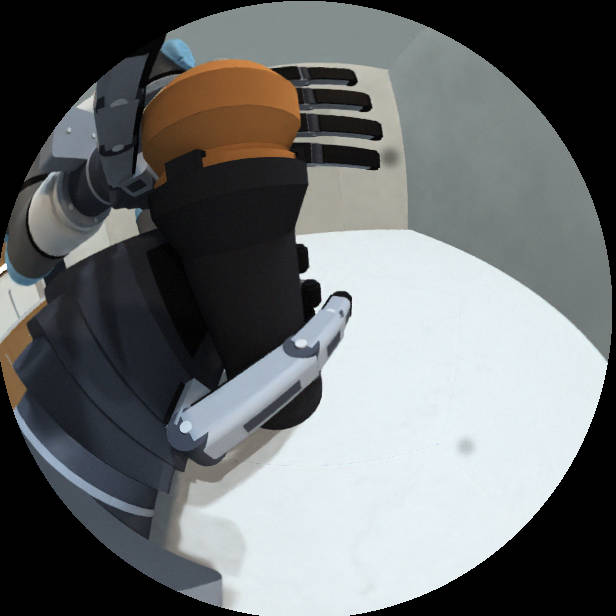

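Scene clock: 220.00 s of 11100.00 s.
left_arm: end_effector_position=(+0.3550, +0.1225, +0.1424) hand_measured=(+1.000, +1.000, -0.270, -0.228, +0.508, -1.000) hand_load_n=(+0.0, +0.0, +14.0, +11.5, +22.0, -2.5) hand_stopped_by=(target, target, force, force, force, target) hand_force_limit=1.00 hand_speed=1.00 end_effector_quat_wxyz=(+0.061, -0.706, -0.060, -0.704) end_effector_velocity=(-0.000, -0.000, -0.001) end_effector_angular_velocity=(+0.003, +0.000, -0.000) | right_arm: end_effector_position=(+0.3440, +0.1681, +0.0426) hand_measured=(-0.498, -0.524, -0.502, -0.444, +0.086, -1.000) hand_load_n=(+16.5, +17.5, +10.5, +10.5, +18.5, +2.0) hand_stopped_by=(force, force, force, force, force, target) hand_force_limit=1.00 hand_speed=0.00 end_effector_quat_wxyz=(-0.501, +0.500, +0.499, +0.500) end_effector_velocity=(+0.000, +0.000, +0.000) end_effector_angular_velocity=(+0.001, +0.000, -0.001)
Joint positions: left_arm=[ 0.177 -1.231  2.061 -0.851 -0.139  1.591] | right_arm=[-1.003 -0.851  1.76  -0.911  0.676  1.574]
Joint velocities: left_arm=[-0.     0.003 -0.     0.001 -0.    -0.   ] | right_arm=[ 0.     0.001 -0.001 -0.002  0.001  0.001]
Joint torques (N m, as the arm reports them, + toward a larger angle): left_arm=[ 11.63 -30.16  10.74   0.95  -7.19   4.13] | right_arm=[ -2.86 -52.44 -12.07  -4.9   -1.28  -1.33]
Motor temperatures (°C, as the motors report them): left_arm=[25 25 27 37 30 35] | right_arm=[26 26 29 35 35 31]
Wrist force (N, on the end effector, along its own x y z axes, offset not removed): left_arm=[11.9 25.6 -10.0] | right_arm=[-20.7 10.2 23.4]
Wrist torque (N m, same axes, about the end effector's origin, offset not removed): left_arm=[0.94 0.02 0.17] | right_arm=[0.49 -1.61 0.64]
Hand target (left_arm): +0.355, +0.123, +0.142; -0.061, +0.706, +0.061, +0.704
Hand target (right_arm): +0.344, +0.168, +0.043; +0.501, -0.500, -0.499, -0.500
Off the commanded pose (left_arm): 0.000 m, 0 deg.
Off the commanded pose (right_arm): 0.000 m, 0 deg.
move: done
camera_calibration (this result's frames):
cam_left_wrist: T_world_to_cam=[[0.190225, -0.972211, -0.136453, 0.0773831], [-0.568648, 0.00418715, -0.82257, 0.314401], [0.800283, 0.234067, -0.55205, -0.101061], [0, 0, 0, 1]] pos_world=[0.244941, 0.0975713, 0.213385]
cam_right_wrist: T_world_to_cam=[[0.993536, -0.0341666, -0.108255, -0.331673], [-0.110713, -0.502365, -0.857538, 0.160549], [-0.0250844, 0.86398, -0.502901, 0.0168108], [0, 0, 0, 1]] pos_world=[0.347725, 0.0547981, 0.110226]

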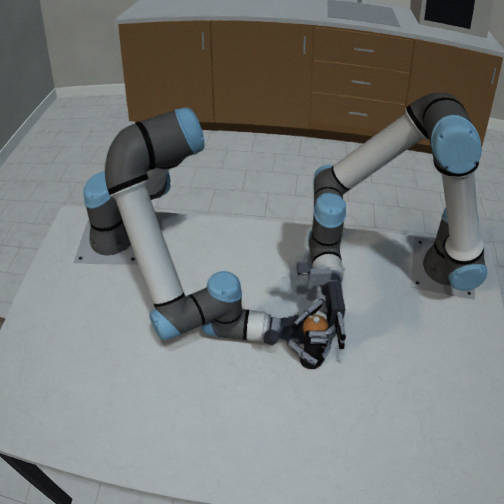

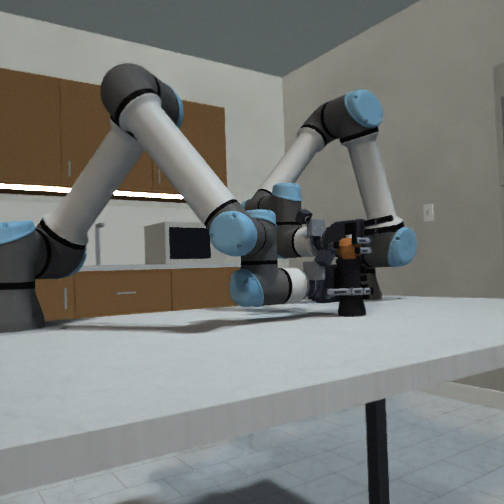

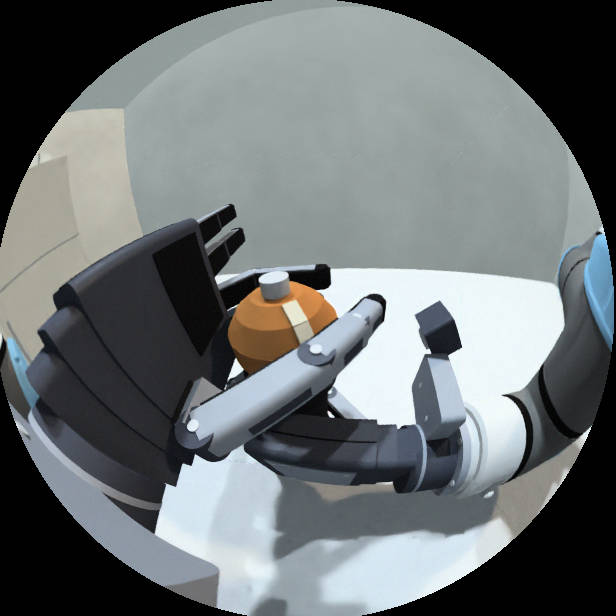

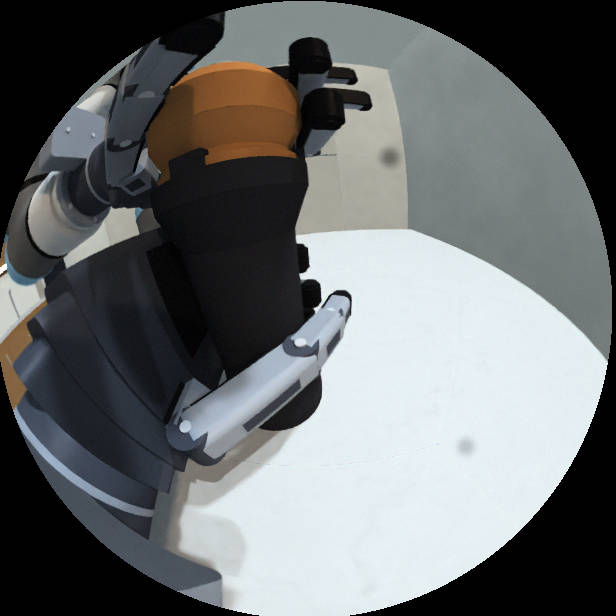

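Scene clock: 223.80 s of 11100.00 s.
left_arm: end_effector_position=(+0.3446, +0.1038, +0.1424) hand_measured=(+1.000, +1.000, -0.270, -0.230, +0.508, -1.000) hand_load_n=(+0.0, +0.0, +3.0, +0.0, +17.0, +0.0) hand_stopped_by=(target, target, force, force, force, target) hand_force_limit=1.00 hand_speed=1.00 end_effector_quat_wxyz=(+0.180, +0.685, -0.180, +0.682) end_effector_velocity=(-0.000, -0.001, -0.000) end_effector_angular_velocity=(+0.000, +0.001, -0.010) | right_arm: end_effector_position=(+0.3440, +0.1681, +0.0426) hand_measured=(-0.498, -0.524, -0.502, -0.444, +0.086, -1.000) hand_load_n=(+18.0, +19.0, +12.0, +11.0, +18.0, +2.5) hand_stopped_by=(force, force, force, force, force, target) hand_force_limit=1.00 hand_speed=0.00 end_effector_quat_wxyz=(-0.501, +0.500, +0.499, +0.500) end_effector_velocity=(-0.001, +0.000, +0.001) end_effector_angular_velocity=(+0.000, -0.001, +0.002)
Joint positions: left_arm=[ 0.395 -1.418  2.325 -0.901  0.766  1.565] | right_arm=[-1.003 -0.851  1.76  -0.911  0.676  1.574]
Joint velocities: left_arm=[ 0.006  0.002 -0.001 -0.     0.016 -0.001] | right_arm=[ 0.001 -0.001  0.    -0.    -0.001 -0.   ]
Joint torques (N m, as the arm reports them, + toward a larger angle): left_arm=[ 31.98 -25.01   4.41  -0.82  -7.28   3.85] | right_arm=[  8.62 -52.75 -12.12  -2.64  -5.48  -2.08]
Motor temperatures (°C, as the motors report them): left_arm=[25 25 27 37 30 35] | right_arm=[26 26 29 35 35 31]
Wrist force (N, on the end effector, along its own x y z axes, offset not removed): left_arm=[2.2 38.2 -16.3] | right_arm=[-13.2 38.4 22.8]
Wrist torque (N m, same axes, about the end effector's origin, offset not removed): left_arm=[1.75 0.51 0.17] | right_arm=[0.85 -1.97 3.63]
Hand target (left_arm): +0.345, +0.104, +0.142; +0.181, +0.685, -0.180, +0.682
Hand target (right_arm): +0.344, +0.168, +0.043; +0.501, -0.500, -0.499, -0.500
Off the commanded pose (left_arm): 0.000 m, 0 deg.
Off the commanded pose (right_arm): 0.000 m, 0 deg.
move: done
camera_calibration (this result's frames):
cam_left_wrist: T_world_to_cam=[[-0.469429, -0.872703, -0.134259, 0.277871], [-0.438646, 0.362457, -0.822323, 0.226514], [0.766307, -0.32713, -0.552956, -0.0182257], [0, 0, 0, 1]] pos_world=[0.243766, 0.154435, 0.213496]
cam_right_wrist: T_world_to_cam=[[0.99353, -0.034295, -0.108265, -0.331704], [-0.110786, -0.502351, -0.857537, 0.160565], [-0.0249779, 0.863983, -0.5029, 0.0167961], [0, 0, 0, 1]] pos_world=[0.347766, 0.0547729, 0.110226]

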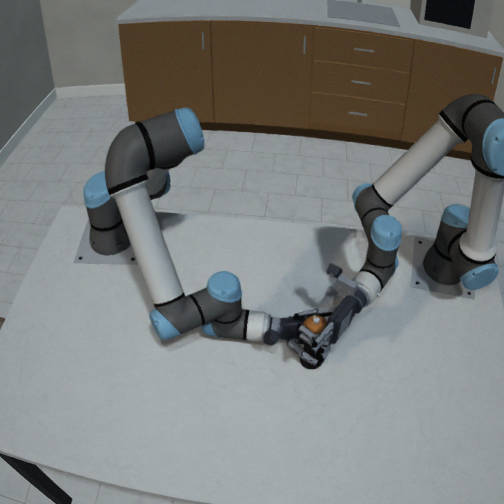

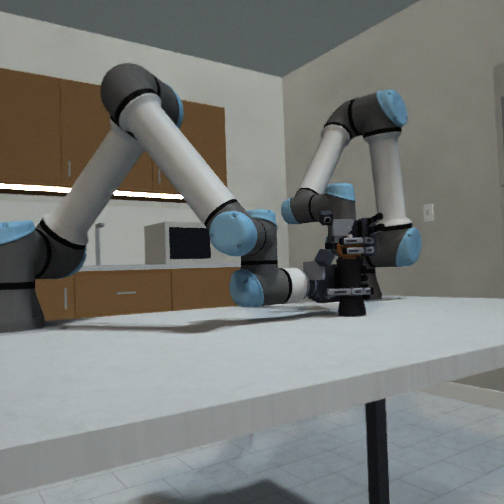

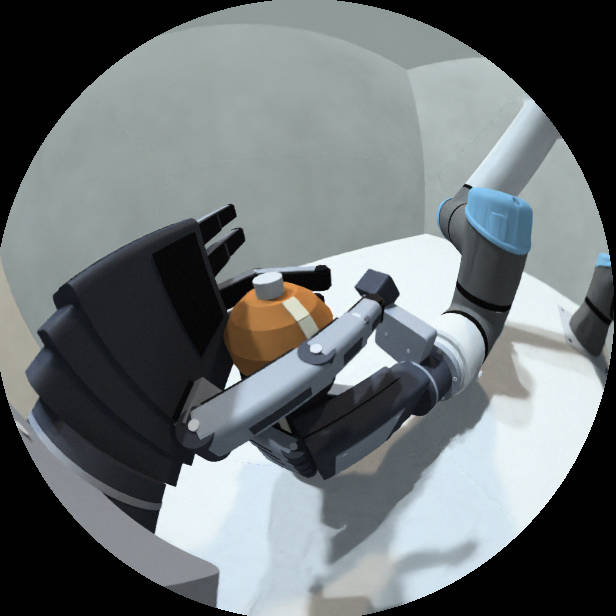

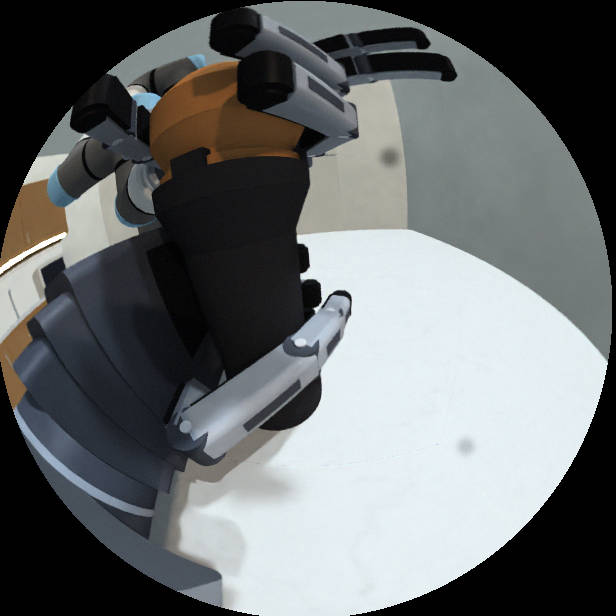

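Scene clock: 227.60 s of 11100.00 s.
left_arm: end_effector_position=(+0.3246, +0.0959, +0.1425) hand_measured=(+1.000, +1.000, -0.314, -0.280, +0.508, -1.000) hand_load_n=(+0.0, +0.0, +9.0, +8.5, +23.0, -9.0) hand_stopped_by=(target, target, force, force, force, target) hand_force_limit=1.00 hand_speed=1.00 end_effector_quat_wxyz=(+0.400, +0.585, -0.399, +0.582) end_effector_velocity=(-0.000, -0.000, +0.000) end_effector_angular_velocity=(+0.000, -0.001, -0.010) | right_arm: end_effector_position=(+0.3441, +0.1681, +0.0426) hand_measured=(-0.496, -0.524, -0.502, -0.444, +0.086, -1.000) hand_load_n=(+12.0, +14.0, +8.5, +10.0, +21.0, +6.5) hand_stopped_by=(force, force, force, force, force, target) hand_force_limit=1.00 hand_speed=0.00 end_effector_quat_wxyz=(-0.501, +0.500, +0.499, +0.500) end_effector_velocity=(+0.001, -0.000, -0.000) end_effector_angular_velocity=(+0.000, -0.000, -0.002)
Joint positions: left_arm=[ 0.851 -1.303  2.17  -0.864  1.908  1.568] | right_arm=[-1.003 -0.851  1.76  -0.911  0.676  1.574]
Joint velocities: left_arm=[ 0.005  0.004 -0.006  0.002  0.014  0.001] | right_arm=[-0.     0.001 -0.    -0.     0.001  0.   ]
Joint torques (N m, as the arm reports them, + toward a larger angle): left_arm=[ 25.83   0.6  -30.34   2.38  -7.47   5.  ] | right_arm=[ 24.68 -52.8  -12.35  -2.4   -7.68  -3.08]
Motor temperatures (°C, as the motors report them): left_arm=[25 25 27 37 30 35] | right_arm=[26 26 29 35 35 31]
Wrist force (N, on the end effector, along its own x y z axes, offset not removed): left_arm=[23.1 39.8 -17.2] | right_arm=[6.3 38.1 -20.6]
Wrist torque (N m, same axes, about the end effector's origin, offset not removed): left_arm=[2.06 -0.47 0.09] | right_arm=[1.06 -0.62 4.49]
Hand target (left_arm): +0.325, +0.096, +0.142; +0.401, +0.585, -0.399, +0.582
Hand target (right_arm): +0.344, +0.168, +0.043; +0.501, -0.500, -0.499, -0.500
Off the commanded pose (left_arm): 0.000 m, 0 deg.
Off the commanded pose (right_arm): 0.000 m, 0 deg.
move: done
camera_calibration (this result's frames):
cam_left_wrist: T_world_to_cam=[[-0.916496, -0.377647, -0.131978, 0.358895], [-0.111032, 0.557079, -0.823004, 0.0957462], [0.384327, -0.739626, -0.552491, 0.157971], [0, 0, 0, 1]] pos_world=[0.278844, 0.199037, 0.213444]
cam_right_wrist: T_world_to_cam=[[0.993528, -0.0343753, -0.108264, -0.331732], [-0.110826, -0.502339, -0.857539, 0.160573], [-0.0249068, 0.863987, -0.502897, 0.0167899], [0, 0, 0, 1]] pos_world=[0.347799, 0.0547522, 0.110226]

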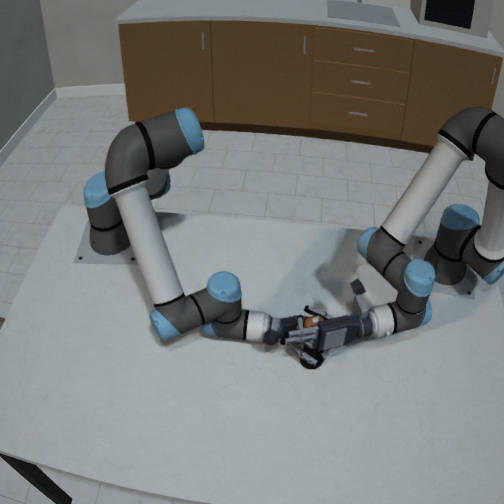

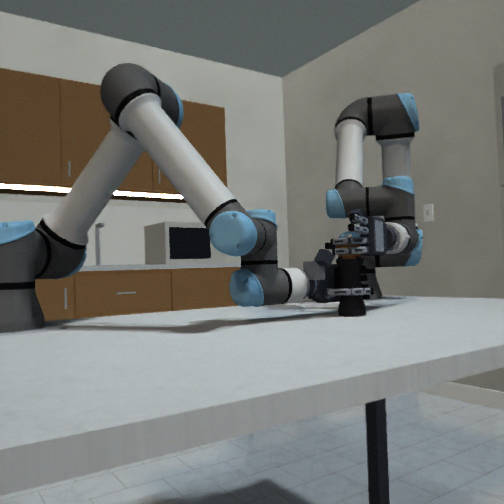

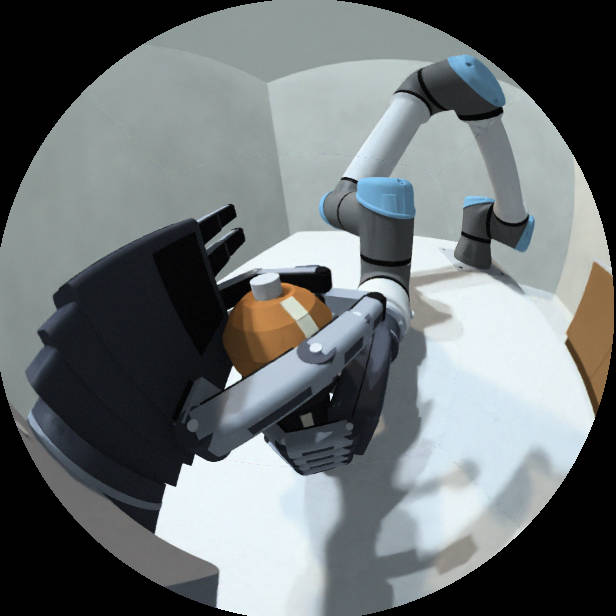

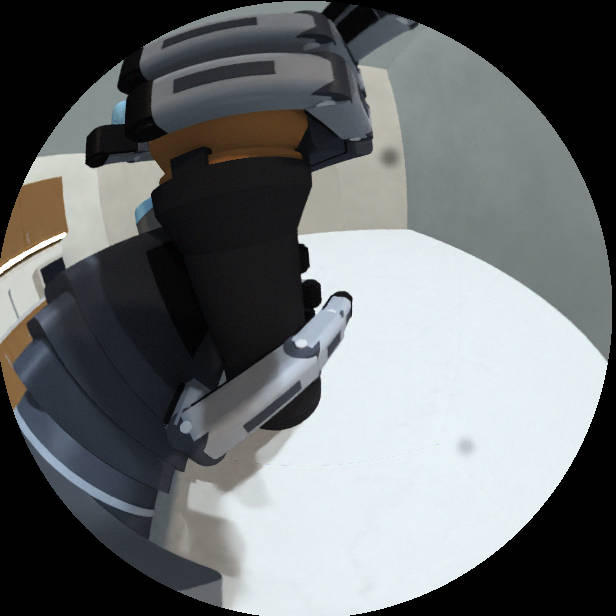

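Scene clock: 228.43 s of 11100.00 s.
left_arm: end_effector_position=(+0.3244, +0.0966, +0.1424) hand_measured=(+1.000, +1.000, +1.000, +1.000, +1.000, -1.000) hand_load_n=(+0.0, +0.0, +0.0, +0.0, +0.0, +0.5) hand_stopped_by=(target, target, target, target, target, target) hand_force_limit=1.00 hand_speed=0.50 end_effector_quat_wxyz=(+0.400, +0.585, -0.399, +0.582) end_effector_velocity=(-0.001, +0.000, -0.001) end_effector_angular_velocity=(+0.002, +0.002, -0.001) | right_arm: end_effector_position=(+0.3440, +0.1682, +0.0426) hand_measured=(-0.498, -0.524, -0.502, -0.444, +0.086, -1.000) hand_load_n=(+7.5, +10.5, +8.0, +11.5, +19.5, +6.5) hand_stopped_by=(force, force, force, force, force, target) hand_force_limit=1.00 hand_speed=0.00 end_effector_quat_wxyz=(-0.501, +0.500, +0.499, +0.500) end_effector_velocity=(+0.000, -0.000, +0.000) end_effector_angular_velocity=(+0.000, -0.000, -0.000)
Joint positions: left_arm=[ 0.851 -1.304  2.171 -0.864  1.909  1.568] | right_arm=[-1.003 -0.851  1.76  -0.911  0.676  1.574]
Joint velocities: left_arm=[-0.001  0.001  0.001  0.001  0.    -0.   ] | right_arm=[-0.    -0.001 -0.     0.     0.     0.   ]
Joint torques (N m, as the arm reports them, + toward a larger angle): left_arm=[  6.83 -34.19  -5.66  -4.63   0.98  -2.96] | right_arm=[ -3.56 -35.62 -11.84   0.92   1.34   1.99]
Motor temperatures (°C, as the motors report them): left_arm=[25 25 27 37 30 35] | right_arm=[26 26 29 35 35 31]
Wrist force (N, on the end effector, along its own x y z axes, offset not removed): left_arm=[-0.8 3.0 2.5] | right_arm=[2.7 5.5 -3.4]
Wrist torque (N m, same axes, about the end effector's origin, offset not removed): left_arm=[0.40 -0.12 0.03] | right_arm=[0.30 0.09 -0.12]
Hand target (left_arm): +0.324, +0.097, +0.142; +0.400, +0.585, -0.399, +0.582
Hand target (right_arm): +0.344, +0.168, +0.043; +0.501, -0.500, -0.499, -0.500
Off the commanded pose (left_arm): 0.000 m, 0 deg.
Off the commanded pose (right_arm): 0.000 m, 0 deg.
move: done
camera_calibration (this result's frames):
cam_left_wrist: T_world_to_cam=[[-0.916468, -0.377675, -0.132093, 0.358941], [-0.110978, 0.557136, -0.822972, 0.0952869], [0.38441, -0.739568, -0.552511, 0.158522], [0, 0, 0, 1]] pos_world=[0.278595, 0.199713, 0.213417]
cam_right_wrist: T_world_to_cam=[[0.99354, -0.0341586, -0.108223, -0.331658], [-0.110681, -0.502348, -0.857552, 0.160568], [-0.0250728, 0.86399, -0.502884, 0.0168052], [0, 0, 0, 1]] pos_world=[0.347709, 0.0548127, 0.110254]

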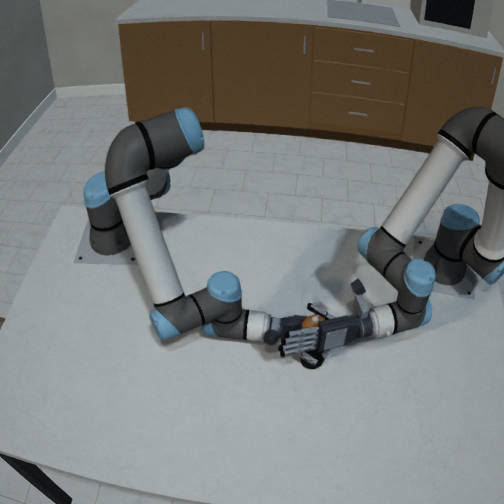

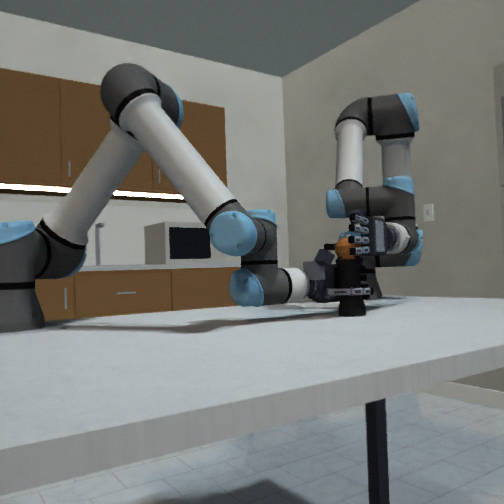

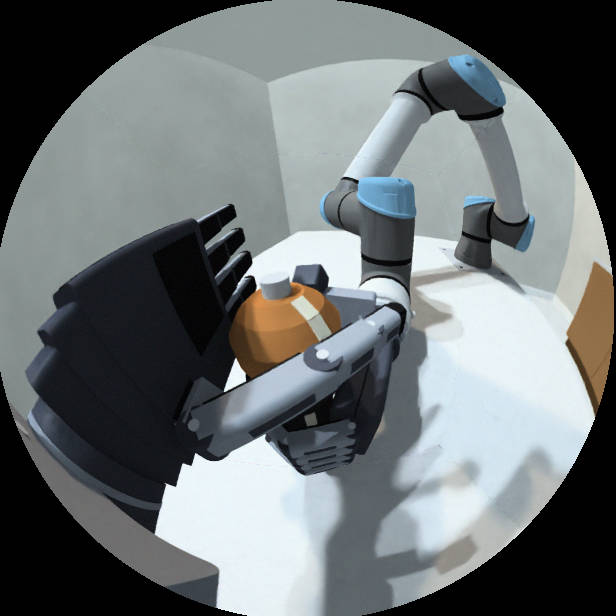

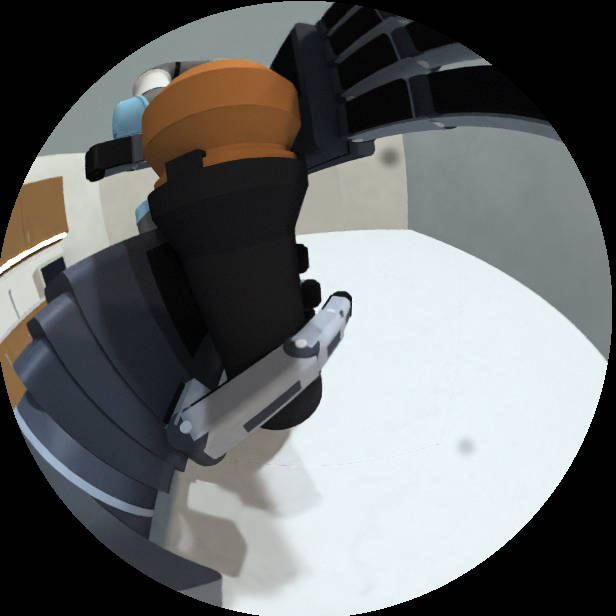

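Scene clock: 230.33 s of 11100.00 s.
left_arm: end_effector_position=(+0.3445, +0.1042, +0.1424) hand_measured=(+1.000, +1.000, +1.000, +1.000, +1.000, -1.000) hand_load_n=(+0.0, +0.0, +0.0, +0.0, +0.0, +0.0) hand_stopped_by=(target, target, target, target, target, target) hand_force_limit=1.00 hand_speed=0.50 end_effector_quat_wxyz=(+0.180, +0.685, -0.180, +0.682) end_effector_velocity=(+0.000, +0.000, -0.000) end_effector_angular_velocity=(+0.004, -0.001, +0.007) | right_arm: end_effector_position=(+0.3440, +0.1681, +0.0426) hand_measured=(-0.498, -0.524, -0.502, -0.444, +0.086, -1.000) hand_load_n=(+7.5, +10.5, +8.0, +12.0, +19.0, +6.0) hand_stopped_by=(force, force, force, force, force, target) hand_force_limit=1.00 hand_speed=0.00 end_effector_quat_wxyz=(-0.501, +0.500, +0.499, +0.500) end_effector_velocity=(+0.000, +0.000, -0.000) end_effector_angular_velocity=(-0.000, +0.001, -0.001)
Joint positions: left_arm=[ 0.394 -1.419  2.325 -0.902  0.765  1.565] | right_arm=[-1.003 -0.851  1.76  -0.911  0.676  1.574]
Joint velocities: left_arm=[-0.005  0.001 -0.001  0.001 -0.011  0.003] | right_arm=[ 0.     0.    -0.     0.     0.001  0.001]
Joint torques (N m, as the arm reports them, + toward a larger angle): left_arm=[-10.5   -6.7  -23.96   1.58  -1.24   2.61] | right_arm=[  0.42 -35.68 -12.24   0.82  -1.68  -1.11]
Motor temperatures (°C, as the motors report them): left_arm=[25 25 27 37 30 35] | right_arm=[26 26 29 35 35 31]
Wrist force (N, on the end effector, along its own x y z axes, offset not removed): left_arm=[-1.7 1.5 3.8] | right_arm=[3.0 3.6 -2.2]
Wrist torque (N m, same axes, about the end effector's origin, offset not removed): left_arm=[0.25 0.27 -0.18] | right_arm=[0.30 -0.15 -0.16]
Hand target (left_arm): +0.345, +0.104, +0.142; +0.180, +0.685, -0.180, +0.683
Hand target (right_arm): +0.344, +0.168, +0.043; +0.501, -0.500, -0.499, -0.500
Off the commanded pose (left_arm): 0.000 m, 0 deg.
Off the commanded pose (right_arm): 0.000 m, 0 deg.
move: done
camera_calibration (this result's frames):
cam_left_wrist: T_world_to_cam=[[-0.469186, -0.872838, -0.134234, 0.278011], [-0.438694, 0.362289, -0.822371, 0.226379], [0.766428, -0.326957, -0.55289, -0.0180879], [0, 0, 0, 1]] pos_world=[0.243613, 0.15473, 0.213485]
cam_right_wrist: T_world_to_cam=[[0.993537, -0.034191, -0.108236, -0.331661], [-0.110709, -0.502345, -0.857551, 0.160576], [-0.0250513, 0.863991, -0.502883, 0.0168005], [0, 0, 0, 1]] pos_world=[0.347716, 0.054809, 0.110253]

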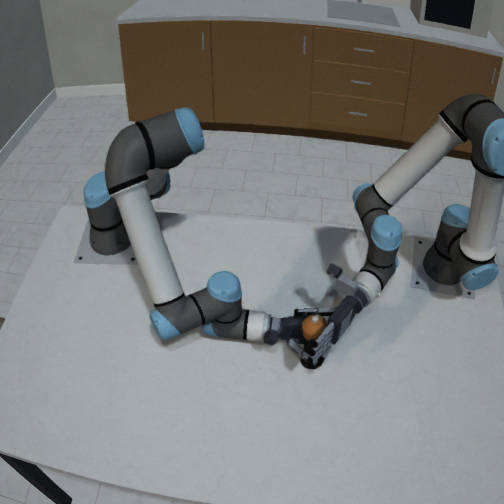

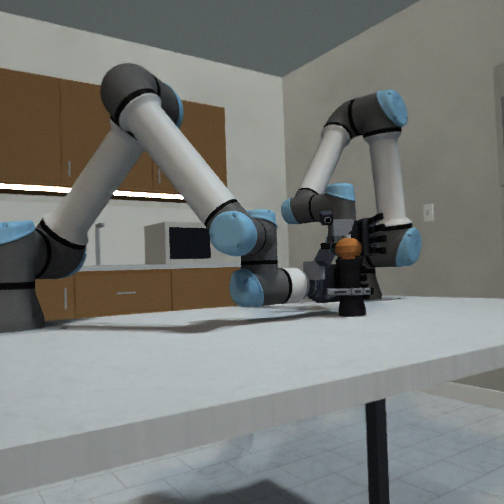

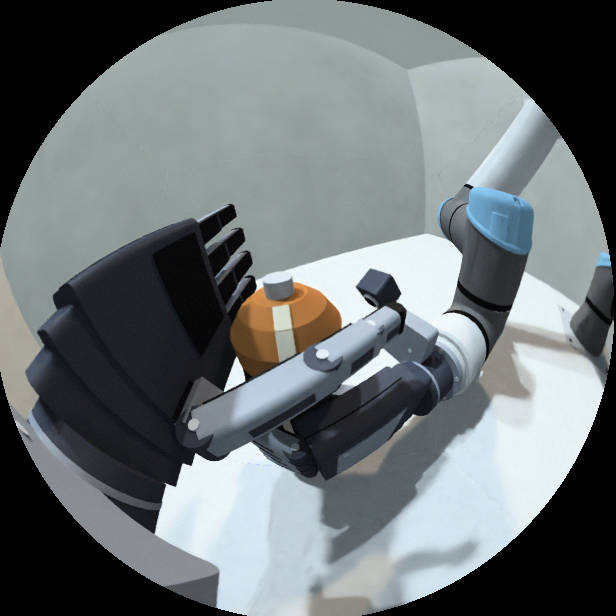

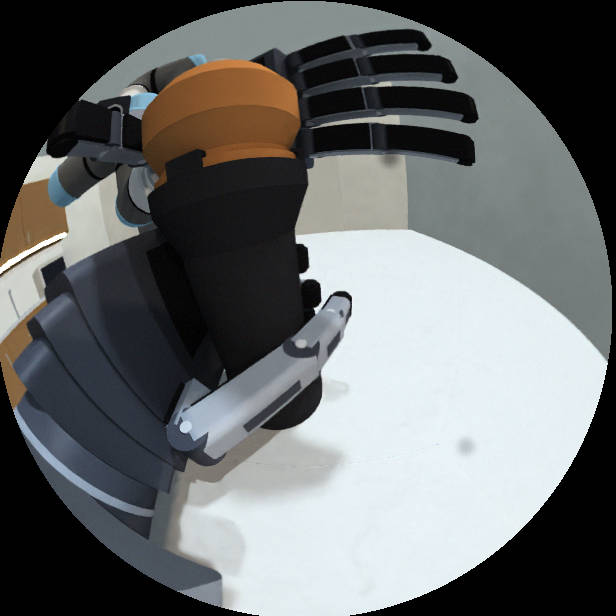

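Scene clock: 232.20 s of 11100.00 s.
left_arm: end_effector_position=(+0.3551, +0.1225, +0.1424) hand_measured=(+1.000, +1.000, +1.000, +1.000, +1.000, -1.000) hand_load_n=(+0.0, +0.0, +0.0, +0.0, +0.0, +0.0) hand_stopped_by=(target, target, target, target, target, target) hand_force_limit=1.00 hand_speed=0.50 end_effector_quat_wxyz=(+0.061, -0.706, -0.061, -0.703) end_effector_velocity=(+0.001, +0.001, +0.000) end_effector_angular_velocity=(-0.001, -0.003, +0.008) | right_arm: end_effector_position=(+0.3440, +0.1681, +0.0426) hand_measured=(-0.498, -0.524, -0.502, -0.444, +0.086, -1.000) hand_load_n=(+7.5, +10.5, +8.0, +12.0, +19.0, +6.0) hand_stopped_by=(force, force, force, force, force, target) hand_force_limit=1.00 hand_speed=0.00 end_effector_quat_wxyz=(-0.501, +0.500, +0.499, +0.500) end_effector_velocity=(-0.000, +0.000, +0.000) end_effector_angular_velocity=(+0.000, -0.001, +0.000)
Joint positions: left_arm=[ 0.177 -1.231  2.062 -0.853 -0.139  1.594] | right_arm=[-1.003 -0.851  1.76  -0.911  0.676  1.574]
Joint velocities: left_arm=[ 0.001  0.007 -0.009  0.021 -0.007 -0.021] | right_arm=[ 0. -0. -0.  0.  0. -0.]
Joint torques (N m, as the arm reports them, + toward a larger angle): left_arm=[ 10.32 -14.72 -22.39   3.31  -1.15  -3.27] | right_arm=[  0.06 -35.74 -11.28   0.83  -1.89  -1.28]
Motor temperatures (°C, as the motors report them): left_arm=[25 25 27 37 30 35] | right_arm=[26 26 29 35 35 31]
Wrist force (N, on the end effector, along its own x y z axes, offset not removed): left_arm=[-3.3 2.3 1.9] | right_arm=[3.9 4.5 -2.3]
Wrist torque (N m, same axes, about the end effector's origin, offset not removed): left_arm=[0.44 0.31 -0.27] | right_arm=[0.34 -0.38 -0.09]
Hand target (left_arm): +0.355, +0.123, +0.142; -0.061, +0.705, +0.061, +0.703
Hand target (right_arm): +0.344, +0.168, +0.043; +0.501, -0.500, -0.499, -0.500
Off the commanded pose (left_arm): 0.000 m, 0 deg.
Off the commanded pose (right_arm): 0.000 m, 0 deg.
move: done
camera_calibration (this result's frames):
cam_left_wrist: T_world_to_cam=[[0.190362, -0.972175, -0.13652, 0.0773237], [-0.568919, 0.00408523, -0.822383, 0.314505], [0.800058, 0.234219, -0.552312, -0.101054], [0, 0, 0, 1]] pos_world=[0.245058, 0.0975562, 0.213387]
cam_right_wrist: T_world_to_cam=[[0.993537, -0.034191, -0.108236, -0.331661], [-0.110709, -0.502345, -0.857551, 0.160576], [-0.0250513, 0.863991, -0.502884, 0.0168005], [0, 0, 0, 1]] pos_world=[0.347716, 0.054809, 0.110253]

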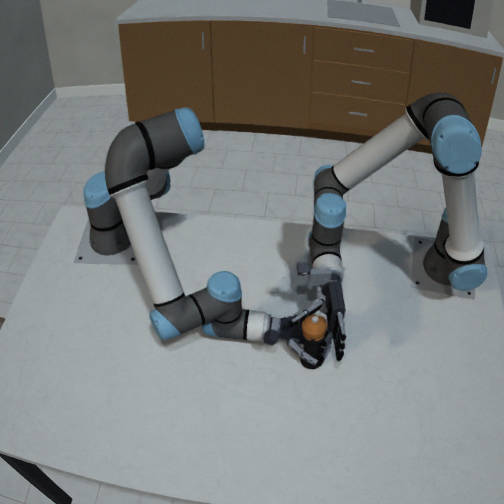

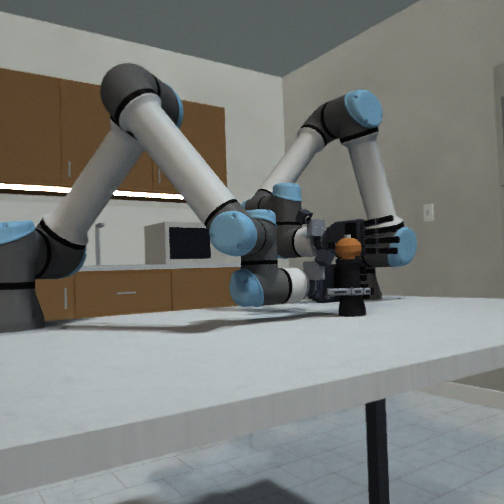

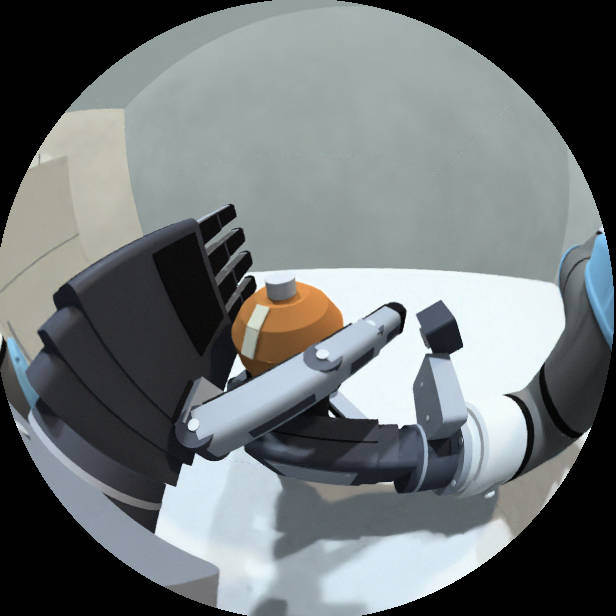

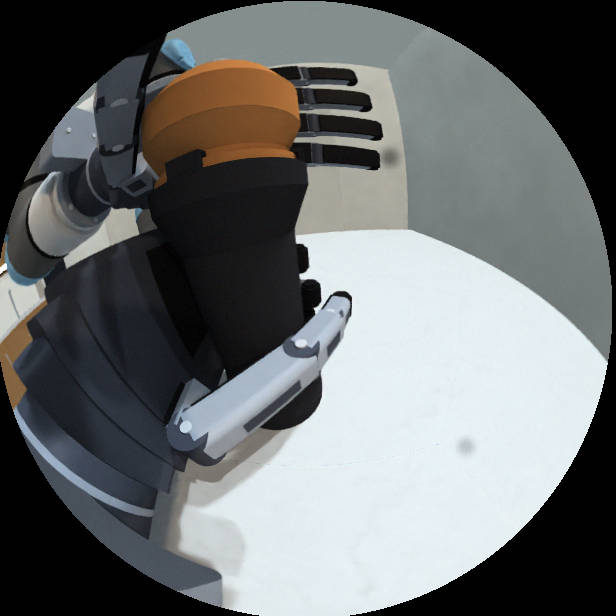

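Region (250, 270, 380, 380) of cam_high's 504x504 image, scaled by 3.877, with more detail than that image has; it fills the top 426 rows of this view, and the rest is white.

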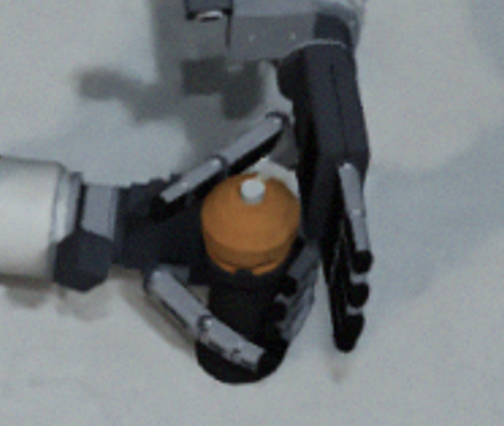

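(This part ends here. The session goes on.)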